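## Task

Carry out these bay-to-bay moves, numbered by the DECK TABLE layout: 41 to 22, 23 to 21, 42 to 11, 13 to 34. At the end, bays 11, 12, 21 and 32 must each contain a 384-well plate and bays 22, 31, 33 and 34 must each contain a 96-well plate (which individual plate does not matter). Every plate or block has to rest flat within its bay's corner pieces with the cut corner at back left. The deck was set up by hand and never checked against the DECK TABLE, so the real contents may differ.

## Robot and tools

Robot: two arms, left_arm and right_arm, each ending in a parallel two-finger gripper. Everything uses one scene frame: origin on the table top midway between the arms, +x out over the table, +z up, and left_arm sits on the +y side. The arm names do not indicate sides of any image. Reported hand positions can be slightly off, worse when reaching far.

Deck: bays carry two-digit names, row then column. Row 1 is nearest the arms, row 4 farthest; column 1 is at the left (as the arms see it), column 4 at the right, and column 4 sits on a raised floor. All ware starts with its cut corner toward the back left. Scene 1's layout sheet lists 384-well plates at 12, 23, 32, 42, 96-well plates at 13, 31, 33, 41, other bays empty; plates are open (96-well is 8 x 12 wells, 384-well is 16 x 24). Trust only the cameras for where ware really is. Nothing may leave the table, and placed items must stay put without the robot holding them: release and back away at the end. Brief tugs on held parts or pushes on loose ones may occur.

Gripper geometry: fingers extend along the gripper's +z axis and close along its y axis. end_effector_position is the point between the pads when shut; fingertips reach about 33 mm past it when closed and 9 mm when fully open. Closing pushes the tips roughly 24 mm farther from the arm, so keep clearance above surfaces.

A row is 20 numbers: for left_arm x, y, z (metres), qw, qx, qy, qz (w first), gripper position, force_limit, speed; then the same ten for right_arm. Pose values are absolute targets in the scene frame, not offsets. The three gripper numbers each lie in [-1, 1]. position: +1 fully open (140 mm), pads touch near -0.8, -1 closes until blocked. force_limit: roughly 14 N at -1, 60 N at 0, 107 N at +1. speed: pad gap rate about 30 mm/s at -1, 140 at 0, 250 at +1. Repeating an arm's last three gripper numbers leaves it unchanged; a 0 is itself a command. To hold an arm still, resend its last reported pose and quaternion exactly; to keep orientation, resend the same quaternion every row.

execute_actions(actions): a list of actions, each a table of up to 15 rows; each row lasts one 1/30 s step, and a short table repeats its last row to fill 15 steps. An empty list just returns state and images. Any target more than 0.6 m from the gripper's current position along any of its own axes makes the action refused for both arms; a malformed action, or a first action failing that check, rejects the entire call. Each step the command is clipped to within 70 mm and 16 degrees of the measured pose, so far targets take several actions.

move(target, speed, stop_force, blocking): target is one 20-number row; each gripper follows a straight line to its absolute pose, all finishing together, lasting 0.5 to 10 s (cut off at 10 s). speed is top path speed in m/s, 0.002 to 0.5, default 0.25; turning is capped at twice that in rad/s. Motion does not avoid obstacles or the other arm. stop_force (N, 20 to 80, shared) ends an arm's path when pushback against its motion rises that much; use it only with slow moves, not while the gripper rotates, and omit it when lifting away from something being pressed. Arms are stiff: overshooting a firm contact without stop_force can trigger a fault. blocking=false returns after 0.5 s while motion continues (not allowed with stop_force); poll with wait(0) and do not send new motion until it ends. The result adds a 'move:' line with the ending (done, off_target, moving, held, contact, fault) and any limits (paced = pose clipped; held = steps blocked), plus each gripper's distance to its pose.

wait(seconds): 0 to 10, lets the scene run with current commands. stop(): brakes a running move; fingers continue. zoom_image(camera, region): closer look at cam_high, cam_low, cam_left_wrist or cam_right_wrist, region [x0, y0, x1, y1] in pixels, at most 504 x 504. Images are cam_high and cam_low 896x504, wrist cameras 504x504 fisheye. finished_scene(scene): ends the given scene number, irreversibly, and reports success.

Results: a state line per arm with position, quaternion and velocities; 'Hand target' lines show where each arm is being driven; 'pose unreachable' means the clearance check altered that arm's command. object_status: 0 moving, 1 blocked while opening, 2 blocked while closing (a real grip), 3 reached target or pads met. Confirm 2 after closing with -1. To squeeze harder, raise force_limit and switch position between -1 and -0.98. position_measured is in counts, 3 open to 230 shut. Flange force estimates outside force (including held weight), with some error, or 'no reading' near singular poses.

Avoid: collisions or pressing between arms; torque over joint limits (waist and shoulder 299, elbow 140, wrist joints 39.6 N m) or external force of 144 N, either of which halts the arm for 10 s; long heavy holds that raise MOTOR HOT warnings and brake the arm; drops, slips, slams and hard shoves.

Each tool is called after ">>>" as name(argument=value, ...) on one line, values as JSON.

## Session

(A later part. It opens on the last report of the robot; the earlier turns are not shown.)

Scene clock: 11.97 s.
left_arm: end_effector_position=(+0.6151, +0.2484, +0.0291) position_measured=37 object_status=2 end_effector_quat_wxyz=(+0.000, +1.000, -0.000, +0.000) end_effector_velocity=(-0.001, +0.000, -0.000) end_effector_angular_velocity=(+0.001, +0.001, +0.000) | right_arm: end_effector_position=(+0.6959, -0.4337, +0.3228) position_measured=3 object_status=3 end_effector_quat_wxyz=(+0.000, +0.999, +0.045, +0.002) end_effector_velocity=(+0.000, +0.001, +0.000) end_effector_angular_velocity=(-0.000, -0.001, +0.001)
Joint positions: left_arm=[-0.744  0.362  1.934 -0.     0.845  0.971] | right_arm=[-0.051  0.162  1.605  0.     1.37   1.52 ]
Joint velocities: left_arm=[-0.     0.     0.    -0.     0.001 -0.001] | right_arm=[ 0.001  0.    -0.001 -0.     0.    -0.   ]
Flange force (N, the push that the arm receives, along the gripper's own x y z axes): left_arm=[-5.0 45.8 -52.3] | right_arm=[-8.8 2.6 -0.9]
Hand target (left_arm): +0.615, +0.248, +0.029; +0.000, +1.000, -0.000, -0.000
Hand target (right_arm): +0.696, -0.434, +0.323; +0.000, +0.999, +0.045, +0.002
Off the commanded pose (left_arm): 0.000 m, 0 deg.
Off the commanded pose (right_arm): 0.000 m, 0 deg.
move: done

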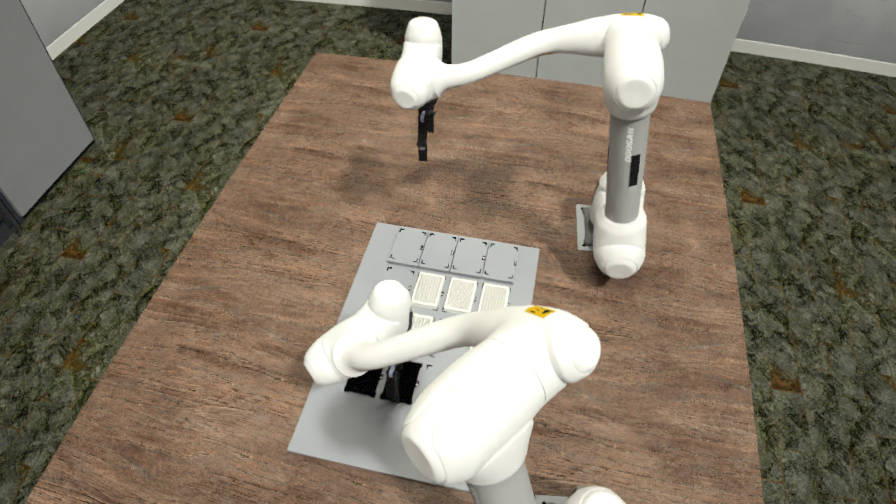

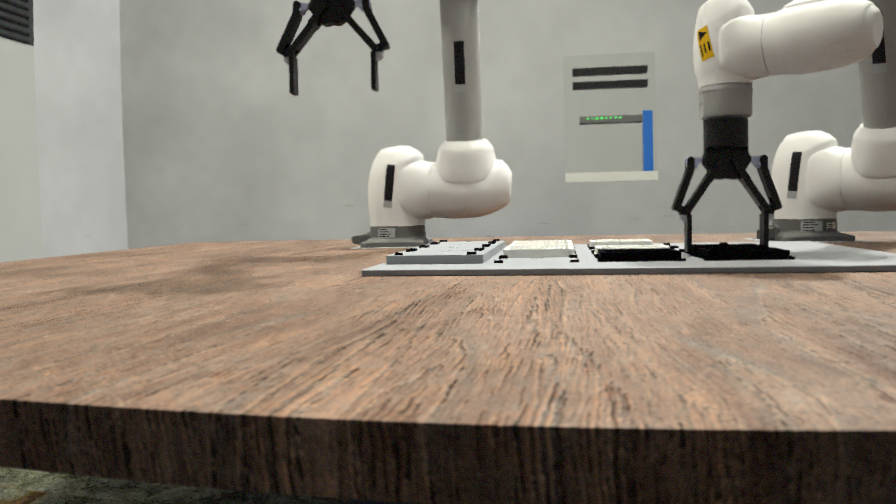

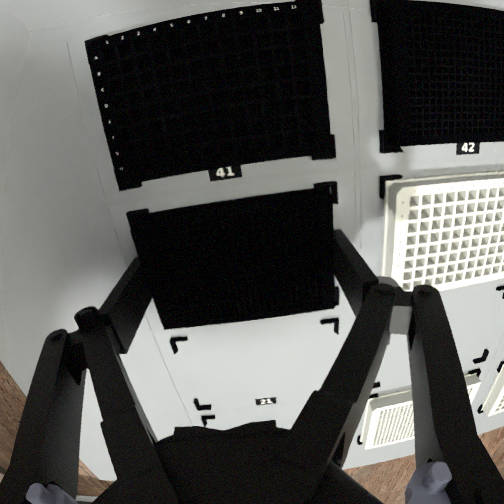

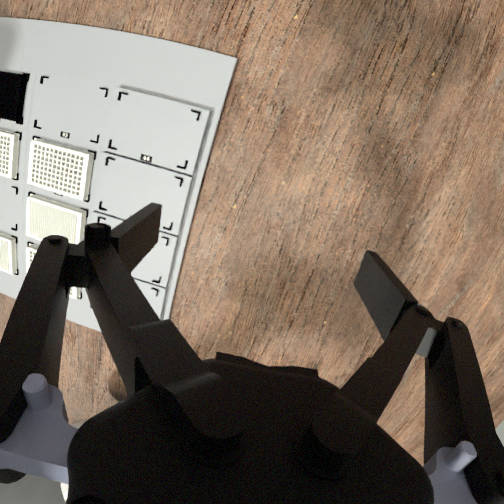

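>>> execute_actions(actions=[[[0.615,0.2465,0.031,0,1,0,0,1,-0.3,0,0.6959,-0.4337,0.3228,0,0.999,0.045,0.002,1,0,0]],[[0.615,0.2465,0.031,0,1,0,0,-1,-0.3,-0.5,0.6959,-0.4337,0.3228,0,0.999,0.045,0.002,1,0,0]],[[0.615,0.2465,0.031,0,1,0,0,-1,-0.3,-0.5,0.6959,-0.4337,0.3228,0,0.999,0.045,0.002,1,0,0]]])

Scene clock: 13.77 s.
left_arm: end_effector_position=(+0.6150, +0.2465, +0.0310) position_measured=38 object_status=2 end_effector_quat_wxyz=(+0.000, +1.000, +0.000, +0.000) end_effector_velocity=(+0.001, +0.001, -0.000) end_effector_angular_velocity=(-0.000, -0.001, +0.002) | right_arm: end_effector_position=(+0.6959, -0.4337, +0.3228) position_measured=3 object_status=3 end_effector_quat_wxyz=(-0.000, +0.999, +0.045, +0.002) end_effector_velocity=(+0.001, -0.001, +0.001) end_effector_angular_velocity=(-0.001, -0.002, -0.001)
Joint positions: left_arm=[-0.747  0.361  1.931 -0.     0.85   0.968] | right_arm=[-0.051  0.162  1.605  0.     1.37   1.52 ]
Joint velocities: left_arm=[ 0.002  0.     0.    -0.    -0.001 -0.   ] | right_arm=[-0.001 -0.    -0.001 -0.001 -0.    -0.   ]
Flange force (N, the push that the arm receives, along the gripper's own x y z axes): left_arm=[-2.4 -9.0 -37.6] | right_arm=[-12.0 3.5 0.6]
Flange force at the end of the 1st action (N, along the gripper's axes at the end of the call): left_arm=[1.4 -1.4 1.1] | right_arm=[-8.5 6.1 -0.8]
Flange force at the end of the 2nd action (N, along the gripper's axes at the end of the call): left_arm=[-0.6 -1.1 -22.7] | right_arm=[-6.1 0.9 -2.4]
Hand target (left_arm): +0.615, +0.247, +0.031; +0.000, +1.000, -0.000, -0.000
Hand target (right_arm): +0.696, -0.434, +0.323; +0.000, +0.999, +0.045, +0.002
Off the commanded pose (left_arm): 0.000 m, 0 deg.
Off the commanded pose (right_arm): 0.000 m, 0 deg.

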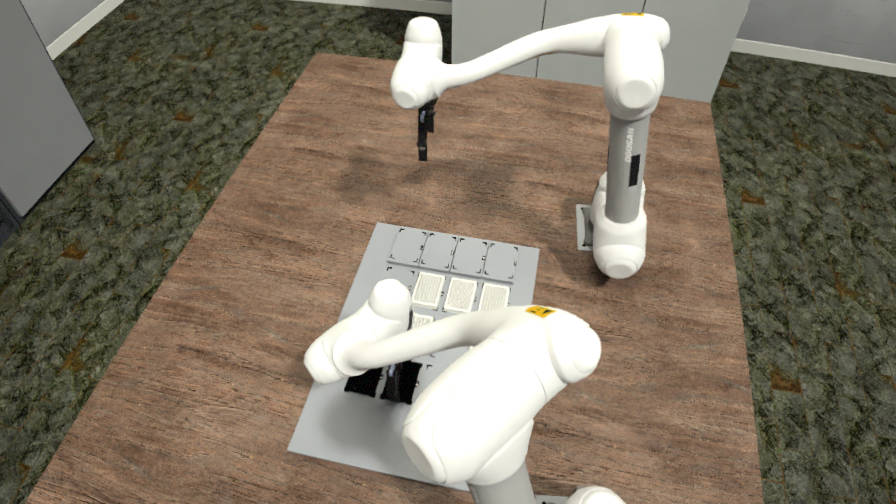

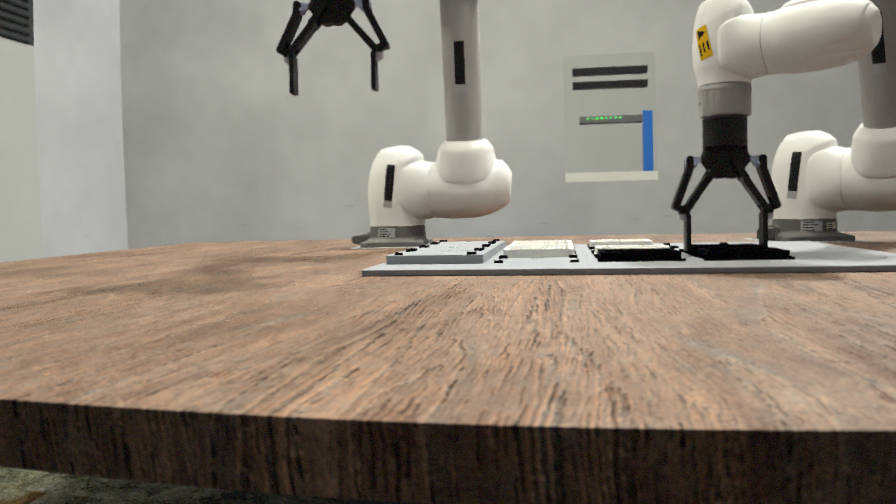

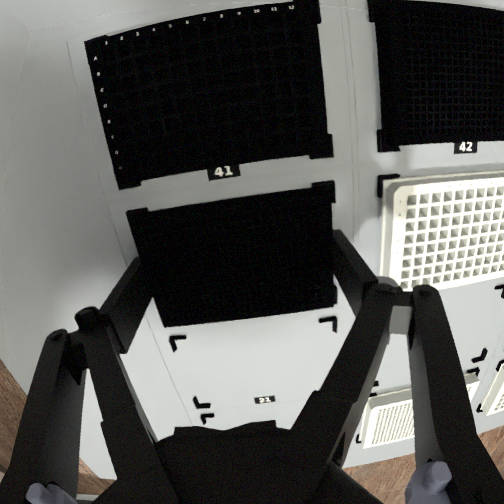

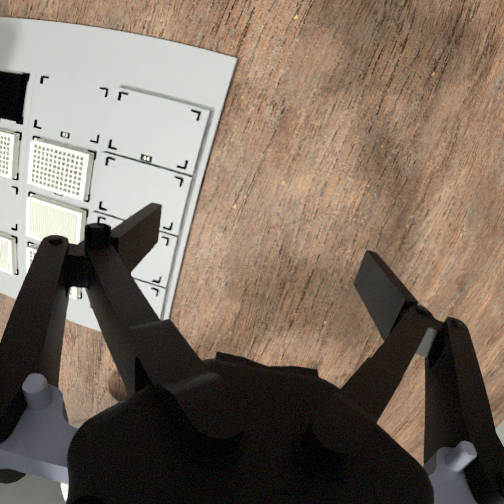

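>>> move(target=[0.615,0.2468,0.043,0,1,0,0,-1,-0.3,-0.5,0.6959,-0.4337,0.3228,0,0.999,0.045,0.002,1,0,0], speed=0.05)

>>> zoom_image(camera="cam_left_wrist", region=[100, 130, 400, 230])

>>> move(target=[0.505,0.2468,0.043,0,1,0,0,-1,-0.3,-0.5,0.6959,-0.4337,0.3228,0,0.999,0.045,0.002,1,0,0], speed=0.15)

>>> zoom_image(camera="cam_left_wrist", region=[100, 130, 400, 230])

Scene clock: 14.97 s.
left_arm: end_effector_position=(+0.6150, +0.2468, +0.0430) position_measured=38 object_status=2 end_effector_quat_wxyz=(-0.000, +1.000, +0.000, +0.000) end_effector_velocity=(+0.000, +0.000, +0.000) end_effector_angular_velocity=(-0.001, -0.001, +0.000) | right_arm: end_effector_position=(+0.6959, -0.4337, +0.3228) position_measured=3 object_status=3 end_effector_quat_wxyz=(-0.000, +0.999, +0.045, +0.002) end_effector_velocity=(-0.000, -0.000, +0.000) end_effector_angular_velocity=(-0.000, -0.001, -0.000)
Joint positions: left_arm=[-0.746  0.347  1.923  0.     0.871  0.968] | right_arm=[-0.051  0.162  1.605  0.     1.37   1.52 ]
Joint velocities: left_arm=[ 0.    -0.001 -0.     0.    -0.001 -0.   ] | right_arm=[-0.    -0.001  0.    -0.     0.     0.   ]
Flange force (N, the push that the arm receives, along the gripper's own x y z axes): left_arm=[-1.1 0.5 1.2] | right_arm=[-14.1 7.4 -1.3]
Hand target (left_arm): +0.615, +0.247, +0.043; -0.000, +1.000, +0.000, +0.000
Hand target (right_arm): +0.696, -0.434, +0.323; +0.000, +0.999, +0.045, +0.002
Off the commanded pose (left_arm): 0.000 m, 0 deg.
Off the commanded pose (right_arm): 0.000 m, 0 deg.
move: done

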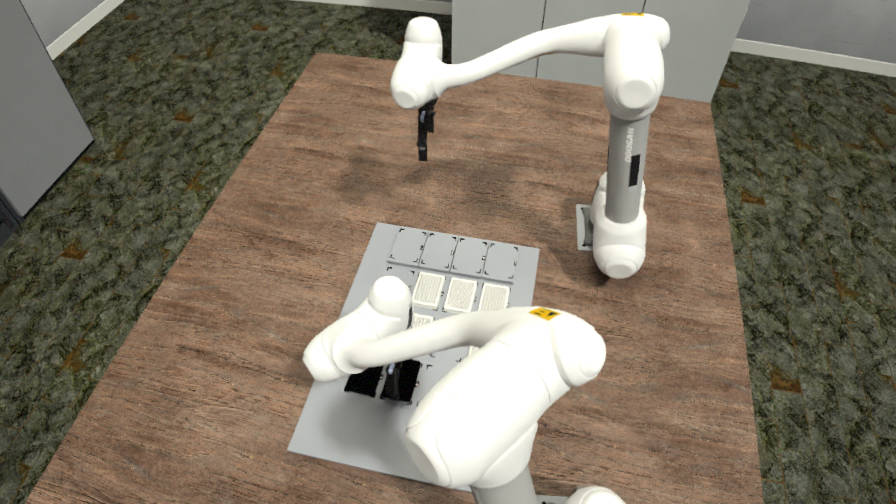

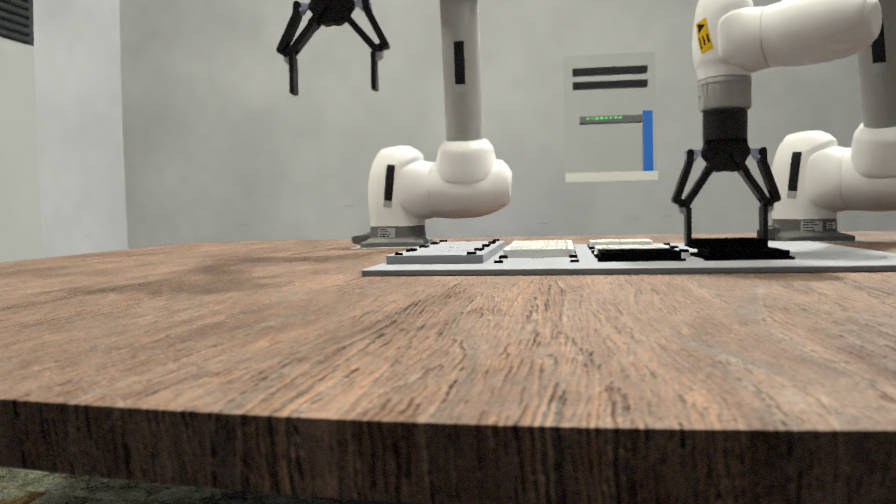

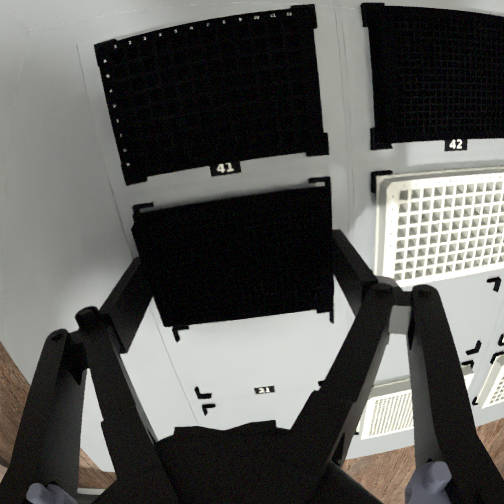

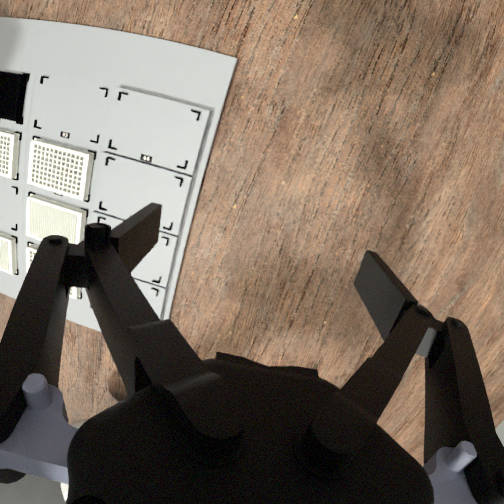

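Region (100, 130, 400, 230) of cam_left_wrist's 504x504 image, scaled by 1.680, with more detail than that image has.

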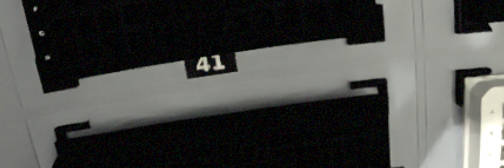

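Scene clock: 16.00 s.
left_arm: end_effector_position=(+0.5050, +0.2467, +0.0430) position_measured=38 object_status=2 end_effector_quat_wxyz=(+0.000, +1.000, -0.000, -0.000) end_effector_velocity=(-0.000, -0.000, -0.001) end_effector_angular_velocity=(+0.001, +0.000, -0.001) | right_arm: end_effector_position=(+0.6959, -0.4337, +0.3228) position_measured=3 object_status=3 end_effector_quat_wxyz=(+0.000, +0.999, +0.045, +0.002) end_effector_velocity=(+0.000, -0.000, -0.000) end_effector_angular_velocity=(+0.000, +0.000, +0.000)
Joint positions: left_arm=[-0.86   0.226  2.095 -0.     0.82   0.855] | right_arm=[-0.051  0.162  1.605  0.     1.37   1.52 ]
Joint velocities: left_arm=[-0.001  0.001  0.     0.001 -0.    -0.001] | right_arm=[-0.     0.001 -0.001  0.     0.    -0.   ]
Flange force (N, the push that the arm receives, along the gripper's own x y z axes): left_arm=[3.4 0.6 0.9] | right_arm=[-9.3 1.3 -0.1]
Hand target (left_arm): +0.505, +0.247, +0.043; +0.000, +1.000, -0.000, +0.000
Hand target (right_arm): +0.696, -0.434, +0.323; +0.000, +0.999, +0.045, +0.002
Off the commanded pose (left_arm): 0.000 m, 0 deg.
Off the commanded pose (right_arm): 0.000 m, 0 deg.
move: done

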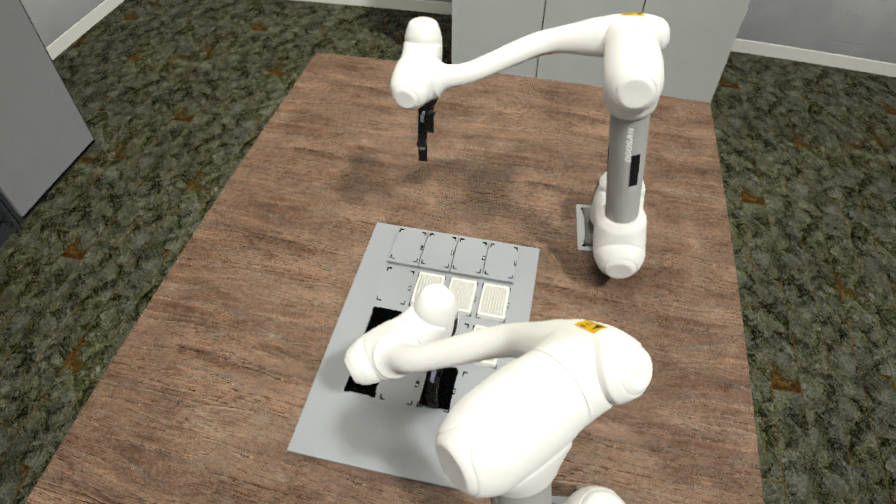

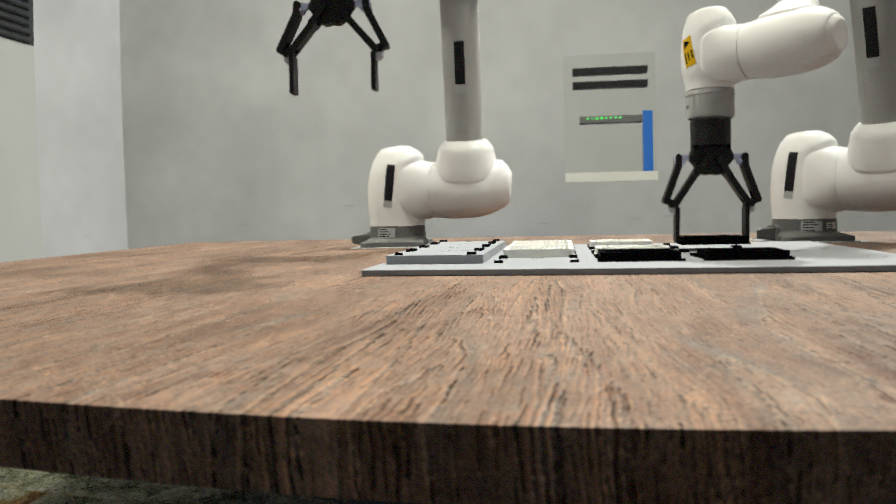

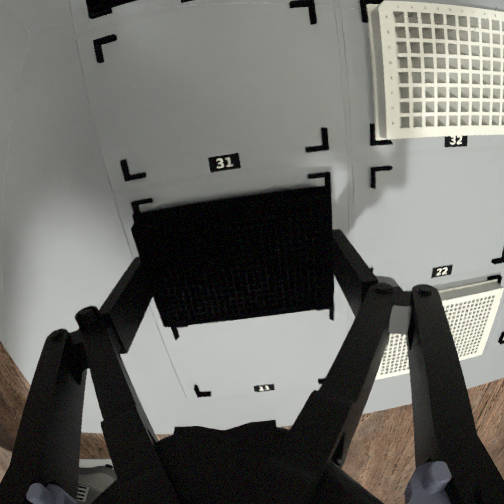

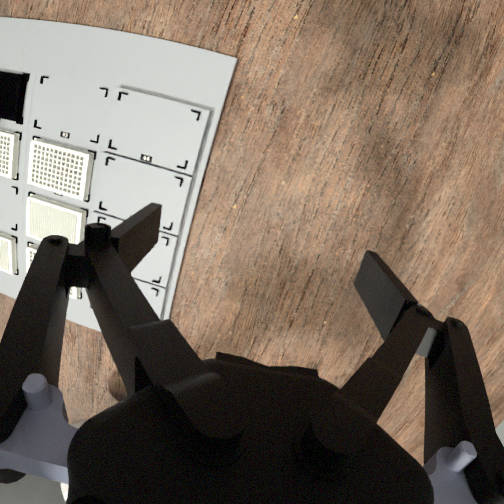

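Region (100, 130, 400, 230) of cam_left_wrist's 504x504 image, scaled by 1.680, with more detail than that image has.

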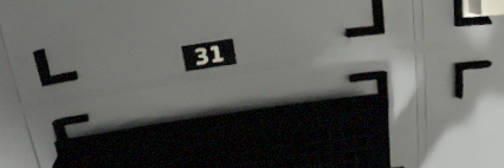

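>>> move(target=[0.508,0.2468,0.043,0,1,0,0,-1,-0.3,-0.5,0.6959,-0.4337,0.3228,0,0.999,0.045,0.002,1,0,0], speed=0.05)

>>> zoom_image(camera="cam_left_wrist", region=[100, 130, 400, 230])

Scene clock: 17.03 s.
left_arm: end_effector_position=(+0.5080, +0.2468, +0.0430) position_measured=38 object_status=2 end_effector_quat_wxyz=(-0.000, +1.000, -0.000, +0.000) end_effector_velocity=(-0.001, -0.000, -0.000) end_effector_angular_velocity=(+0.000, +0.001, -0.001) | right_arm: end_effector_position=(+0.6959, -0.4337, +0.3228) position_measured=3 object_status=3 end_effector_quat_wxyz=(+0.000, +0.999, +0.045, +0.002) end_effector_velocity=(-0.001, -0.001, -0.001) end_effector_angular_velocity=(-0.001, +0.001, -0.001)
Joint positions: left_arm=[-0.856  0.229  2.091  0.     0.821  0.858] | right_arm=[-0.051  0.162  1.605  0.     1.37   1.52 ]
Joint velocities: left_arm=[-0.001  0.     0.    -0.     0.001  0.   ] | right_arm=[-0.001 -0.     0.001 -0.     0.     0.   ]
Flange force (N, the push that the arm receives, along the gripper's own x y z axes): left_arm=[-4.1 4.5 0.3] | right_arm=[-10.6 4.9 -0.6]
Hand target (left_arm): +0.508, +0.247, +0.043; -0.000, +1.000, +0.000, -0.000
Hand target (right_arm): +0.696, -0.434, +0.323; +0.000, +0.999, +0.045, +0.002
Off the commanded pose (left_arm): 0.000 m, 0 deg.
Off the commanded pose (right_arm): 0.000 m, 0 deg.
move: done

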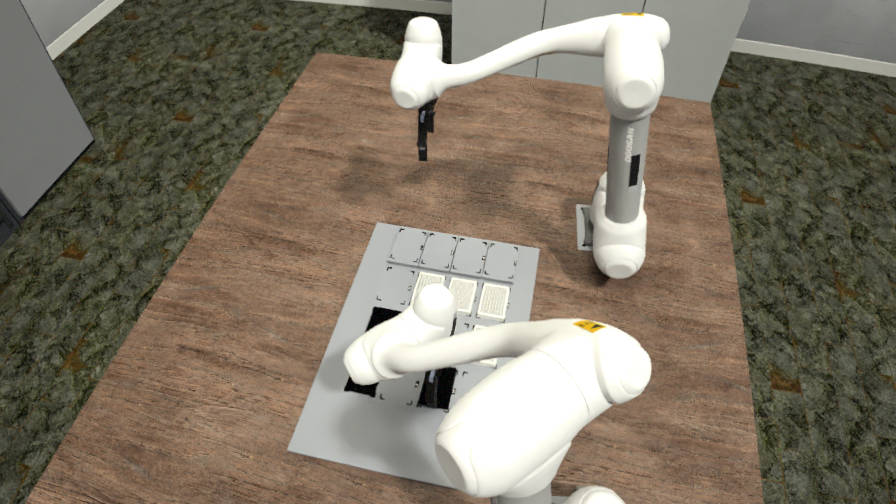

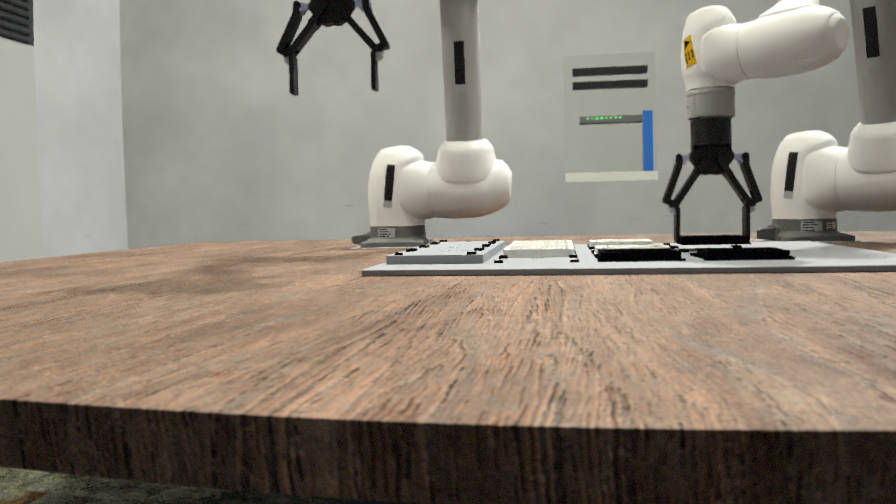

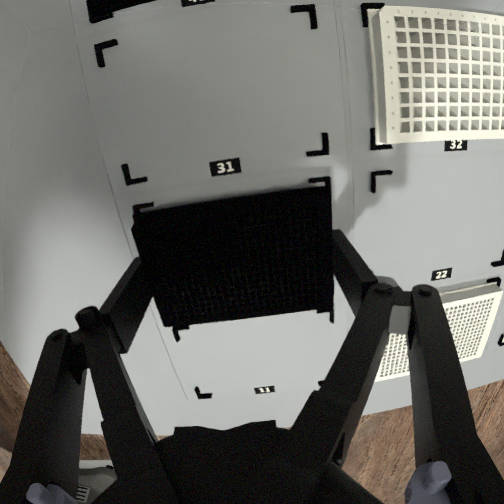

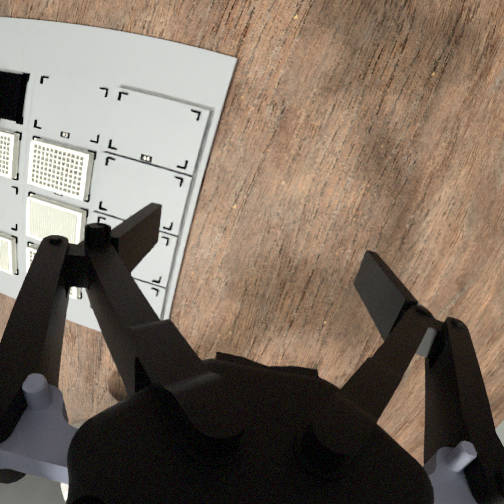

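Region (100, 130, 400, 230) of cam_left_wrist's 504x504 image, scaled by 1.680, with more detail than that image has.

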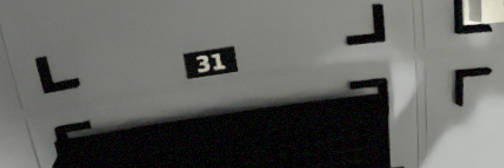

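>>> move(target=[0.5082,0.2468,0.029,0,1,0,0,-1,-0.3,-0.5,0.6959,-0.4337,0.3228,0,0.999,0.045,0.002,1,0,0], speed=0.01, stop_force=20)

Scene clock: 18.70 s.
left_arm: end_effector_position=(+0.5081, +0.2468, +0.0313) position_measured=38 object_status=2 end_effector_quat_wxyz=(-0.000, +1.000, -0.000, -0.000) end_effector_velocity=(+0.000, -0.000, +0.001) end_effector_angular_velocity=(-0.001, -0.001, -0.002) | right_arm: end_effector_position=(+0.6959, -0.4337, +0.3228) position_measured=3 object_status=3 end_effector_quat_wxyz=(-0.000, +0.999, +0.045, +0.002) end_effector_velocity=(-0.000, +0.001, +0.000) end_effector_angular_velocity=(+0.000, -0.000, +0.001)
Joint positions: left_arm=[-0.856  0.244  2.099  0.     0.798  0.859] | right_arm=[-0.051  0.162  1.605  0.     1.37   1.52 ]
Joint velocities: left_arm=[-0.    -0.002 -0.001  0.     0.002  0.001] | right_arm=[ 0.001 -0.001 -0.     0.     0.     0.   ]
Flange force (N, the push that the arm receives, along the gripper's own x y z axes): left_arm=[4.9 6.8 -12.4] | right_arm=[-10.8 3.6 0.8]
Hand target (left_arm): +0.508, +0.247, +0.031; +0.000, +1.000, -0.000, +0.000
Hand target (right_arm): +0.696, -0.434, +0.323; +0.000, +0.999, +0.045, +0.002
Off the commanded pose (left_arm): 0.002 m, 0 deg.
Off the commanded pose (right_arm): 0.000 m, 0 deg.
move: contact (left_arm)

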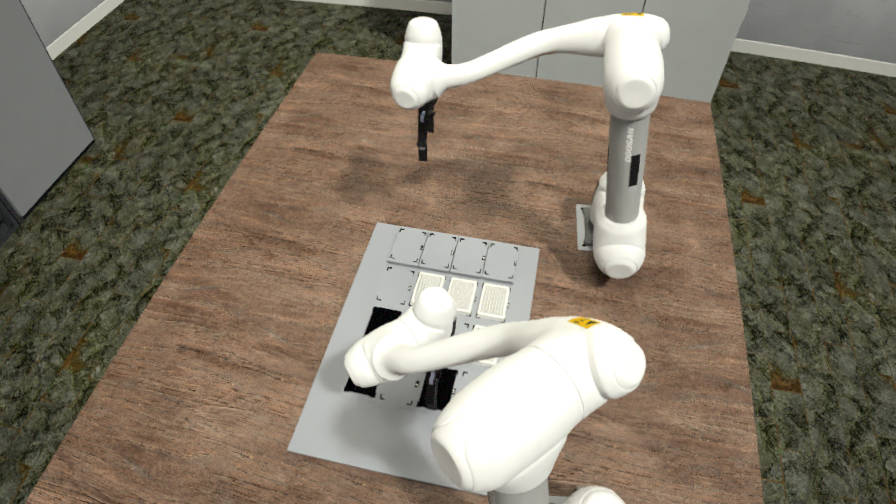

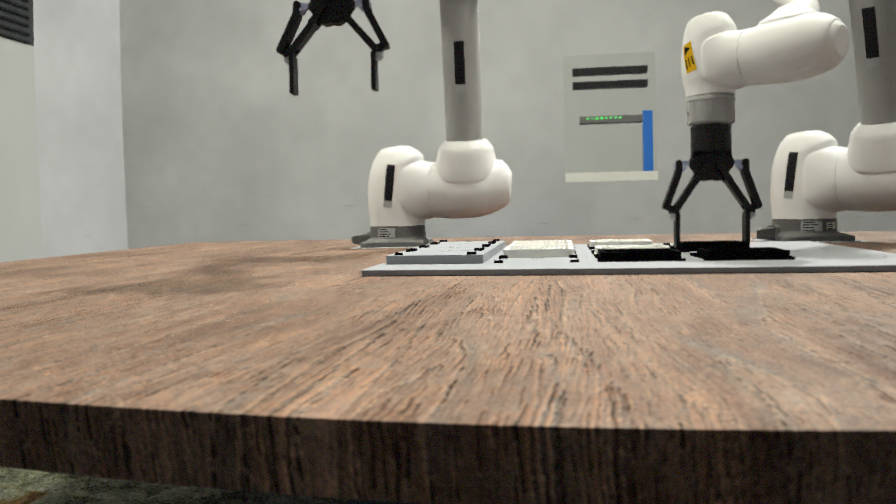

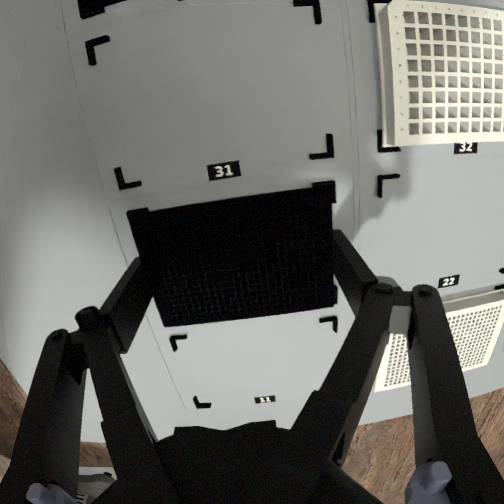

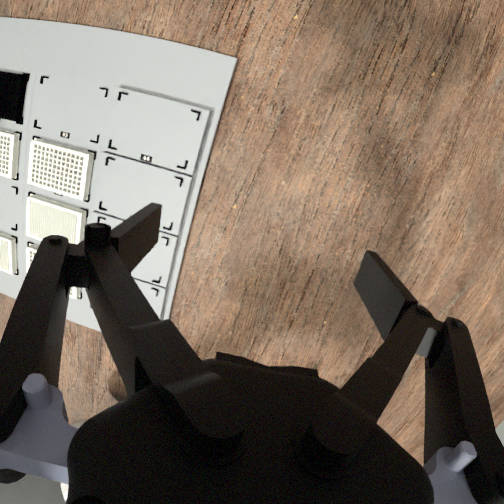

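>>> execute_actions(actions=[[[0.5082,0.2468,0.0315,0,1,0,0,1,-0.3,0,0.6959,-0.4337,0.3228,0,0.999,0.045,0.002,1,0,0],[0.5082,0.2468,0.0315,0,1,0,0,1,-0.3,0,0.6959,-0.4337,0.3228,0,0.999,0.045,0.002,1,0,0],[0.5082,0.2468,0.0315,0,1,0,0,1,-0.3,0,0.6959,-0.4337,0.3228,0,0.999,0.045,0.002,1,0,0],[0.5082,0.2468,0.0315,0,1,0,0,1,-0.3,0,0.6959,-0.4337,0.3228,0,0.999,0.045,0.002,1,0,0],[0.5082,0.2468,0.0315,0,1,0,0,1,-0.3,0,0.6959,-0.4337,0.3228,0,0.999,0.045,0.002,1,0,0],[0.5082,0.2468,0.0315,0,1,0,0,1,-0.3,0,0.6959,-0.4337,0.3228,0,0.999,0.045,0.002,1,0,0],[0.5082,0.2468,0.035,0,1,0,0,1,-0.3,0,0.6959,-0.4337,0.3228,0,0.999,0.045,0.002,1,0,0],[0.5082,0.2468,0.039,0,1,0,0,1,-0.3,0,0.6959,-0.4337,0.3228,0,0.999,0.045,0.002,1,0,0],[0.5082,0.2468,0.043,0,1,0,0,1,-0.3,0,0.6959,-0.4337,0.3228,0,0.999,0.045,0.002,1,0,0]]])

>>> move(target=[0.7218,0.2468,0.043,0,1,0,0,1,-0.3,0,0.4014,-0.09,0.08,0,1,0,0,1,0,0], speed=0.4)

Scene clock: 20.17 s.
left_arm: end_effector_position=(+0.5083, +0.2468, +0.0431) position_measured=3 object_status=3 end_effector_quat_wxyz=(+0.000, +1.000, +0.000, +0.000) end_effector_velocity=(-0.000, +0.001, -0.000) end_effector_angular_velocity=(+0.001, +0.002, +0.003) | right_arm: end_effector_position=(+0.6959, -0.4337, +0.3228) position_measured=3 object_status=3 end_effector_quat_wxyz=(+0.000, +0.999, +0.045, +0.002) end_effector_velocity=(-0.000, -0.000, -0.001) end_effector_angular_velocity=(+0.000, +0.002, -0.001)
Joint positions: left_arm=[-0.856  0.229  2.091  0.     0.822  0.859] | right_arm=[-0.051  0.162  1.605  0.     1.37   1.52 ]
Joint velocities: left_arm=[ 0.001  0.     0.    -0.001  0.002 -0.001] | right_arm=[-0.001  0.001  0.001  0.    -0.     0.   ]
Flange force (N, the push that the arm receives, along the gripper's own x y z axes): left_arm=[1.9 -8.0 -2.6] | right_arm=[-10.0 3.6 1.1]
Hand target (left_arm): +0.508, +0.247, +0.043; -0.000, +1.000, +0.000, +0.000
Hand target (right_arm): +0.696, -0.434, +0.323; +0.000, +0.999, +0.045, +0.002
Off the commanded pose (left_arm): 0.000 m, 0 deg.
Off the commanded pose (right_arm): 0.000 m, 0 deg.

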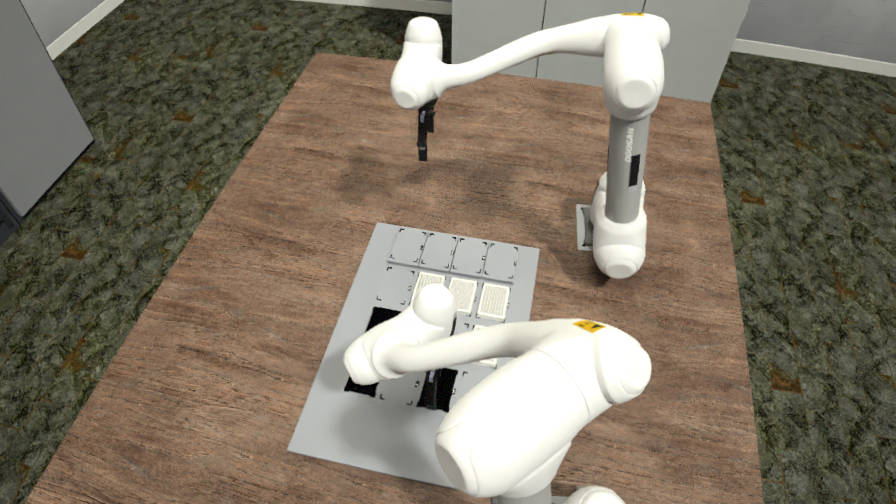

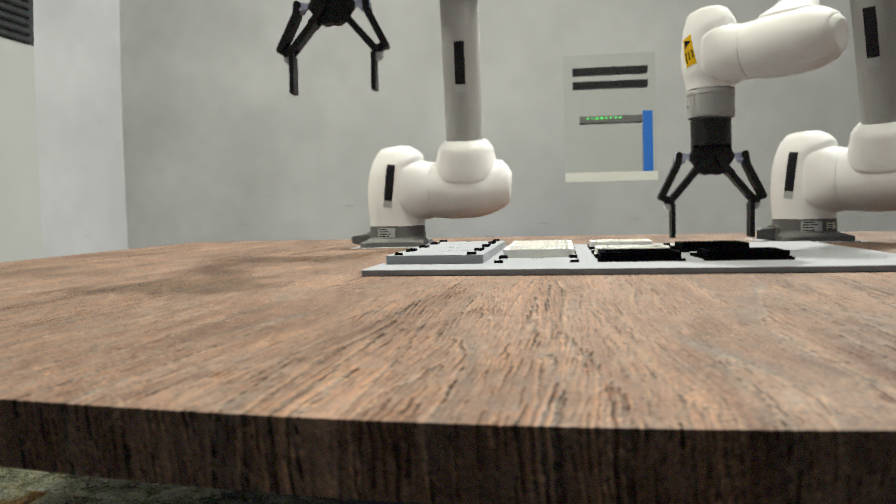

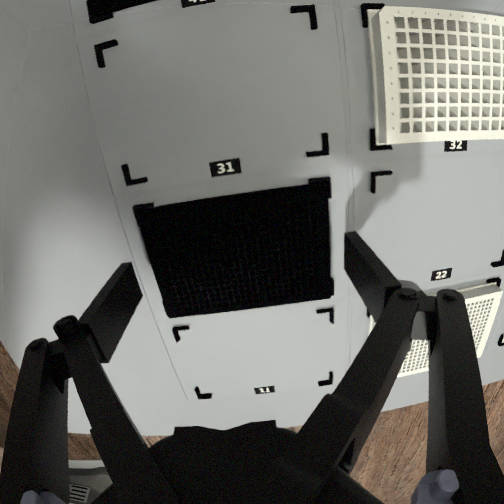

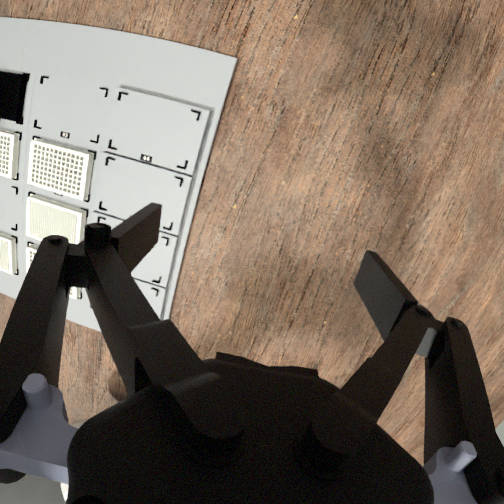

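Scene clock: 21.90 s.
left_arm: end_effector_position=(+0.7218, +0.2469, +0.0430) position_measured=3 object_status=3 end_effector_quat_wxyz=(-0.000, +1.000, +0.000, -0.000) end_effector_velocity=(+0.001, -0.001, +0.000) end_effector_angular_velocity=(-0.001, -0.002, -0.001) | right_arm: end_effector_position=(+0.4008, -0.0900, +0.0799) position_measured=3 object_status=3 end_effector_quat_wxyz=(-0.001, +1.000, +0.000, -0.000) end_effector_velocity=(+0.001, +0.000, +0.000) end_effector_angular_velocity=(+0.000, -0.001, -0.001)
Joint positions: left_arm=[-0.663  0.47   1.732  0.     0.94   1.051] | right_arm=[0.696 0.163 2.089 0.003 0.889 2.356]
Joint velocities: left_arm=[-0.    -0.    -0.    -0.    -0.002  0.001] | right_arm=[-0.001  0.    -0.001 -0.001 -0.     0.001]
Flange force (N, the push that the arm receives, along the gripper's own x y z axes): left_arm=[0.6 -1.9 1.3] | right_arm=[-3.6 10.0 -5.6]
Hand target (left_arm): +0.722, +0.247, +0.043; -0.000, +1.000, +0.000, -0.000
Hand target (right_arm): +0.401, -0.090, +0.080; -0.001, +1.000, -0.000, -0.000
Off the commanded pose (left_arm): 0.000 m, 0 deg.
Off the commanded pose (right_arm): 0.001 m, 0 deg.
move: done

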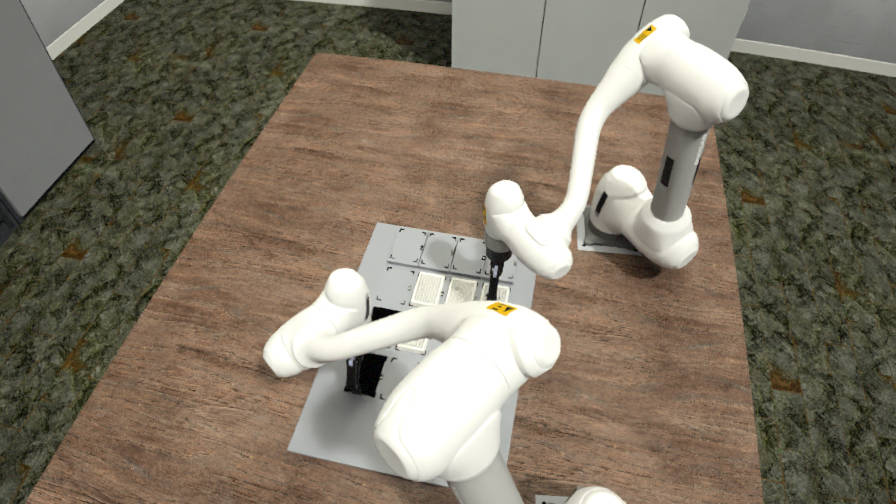

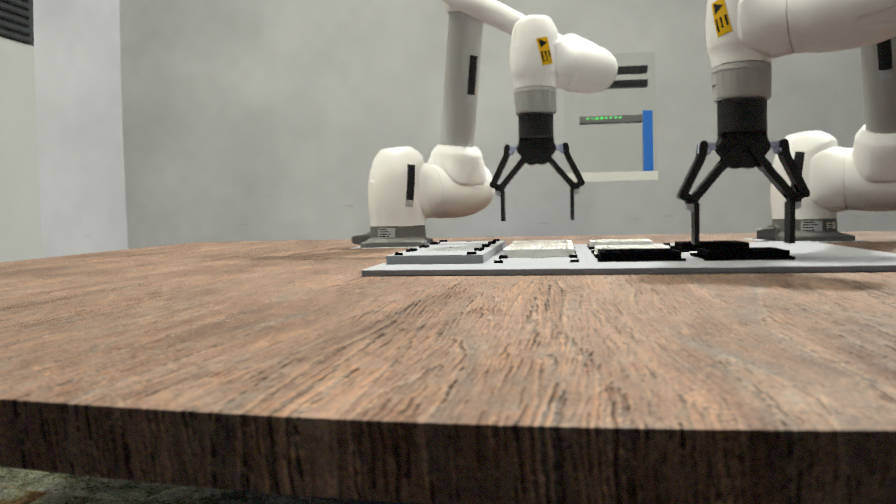

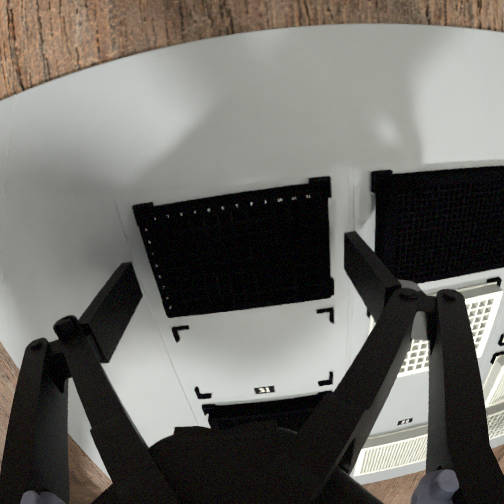

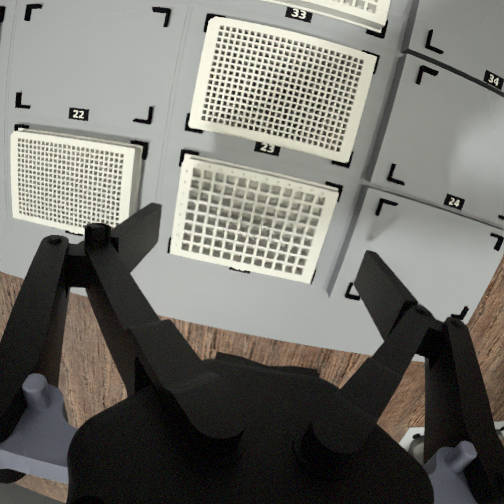

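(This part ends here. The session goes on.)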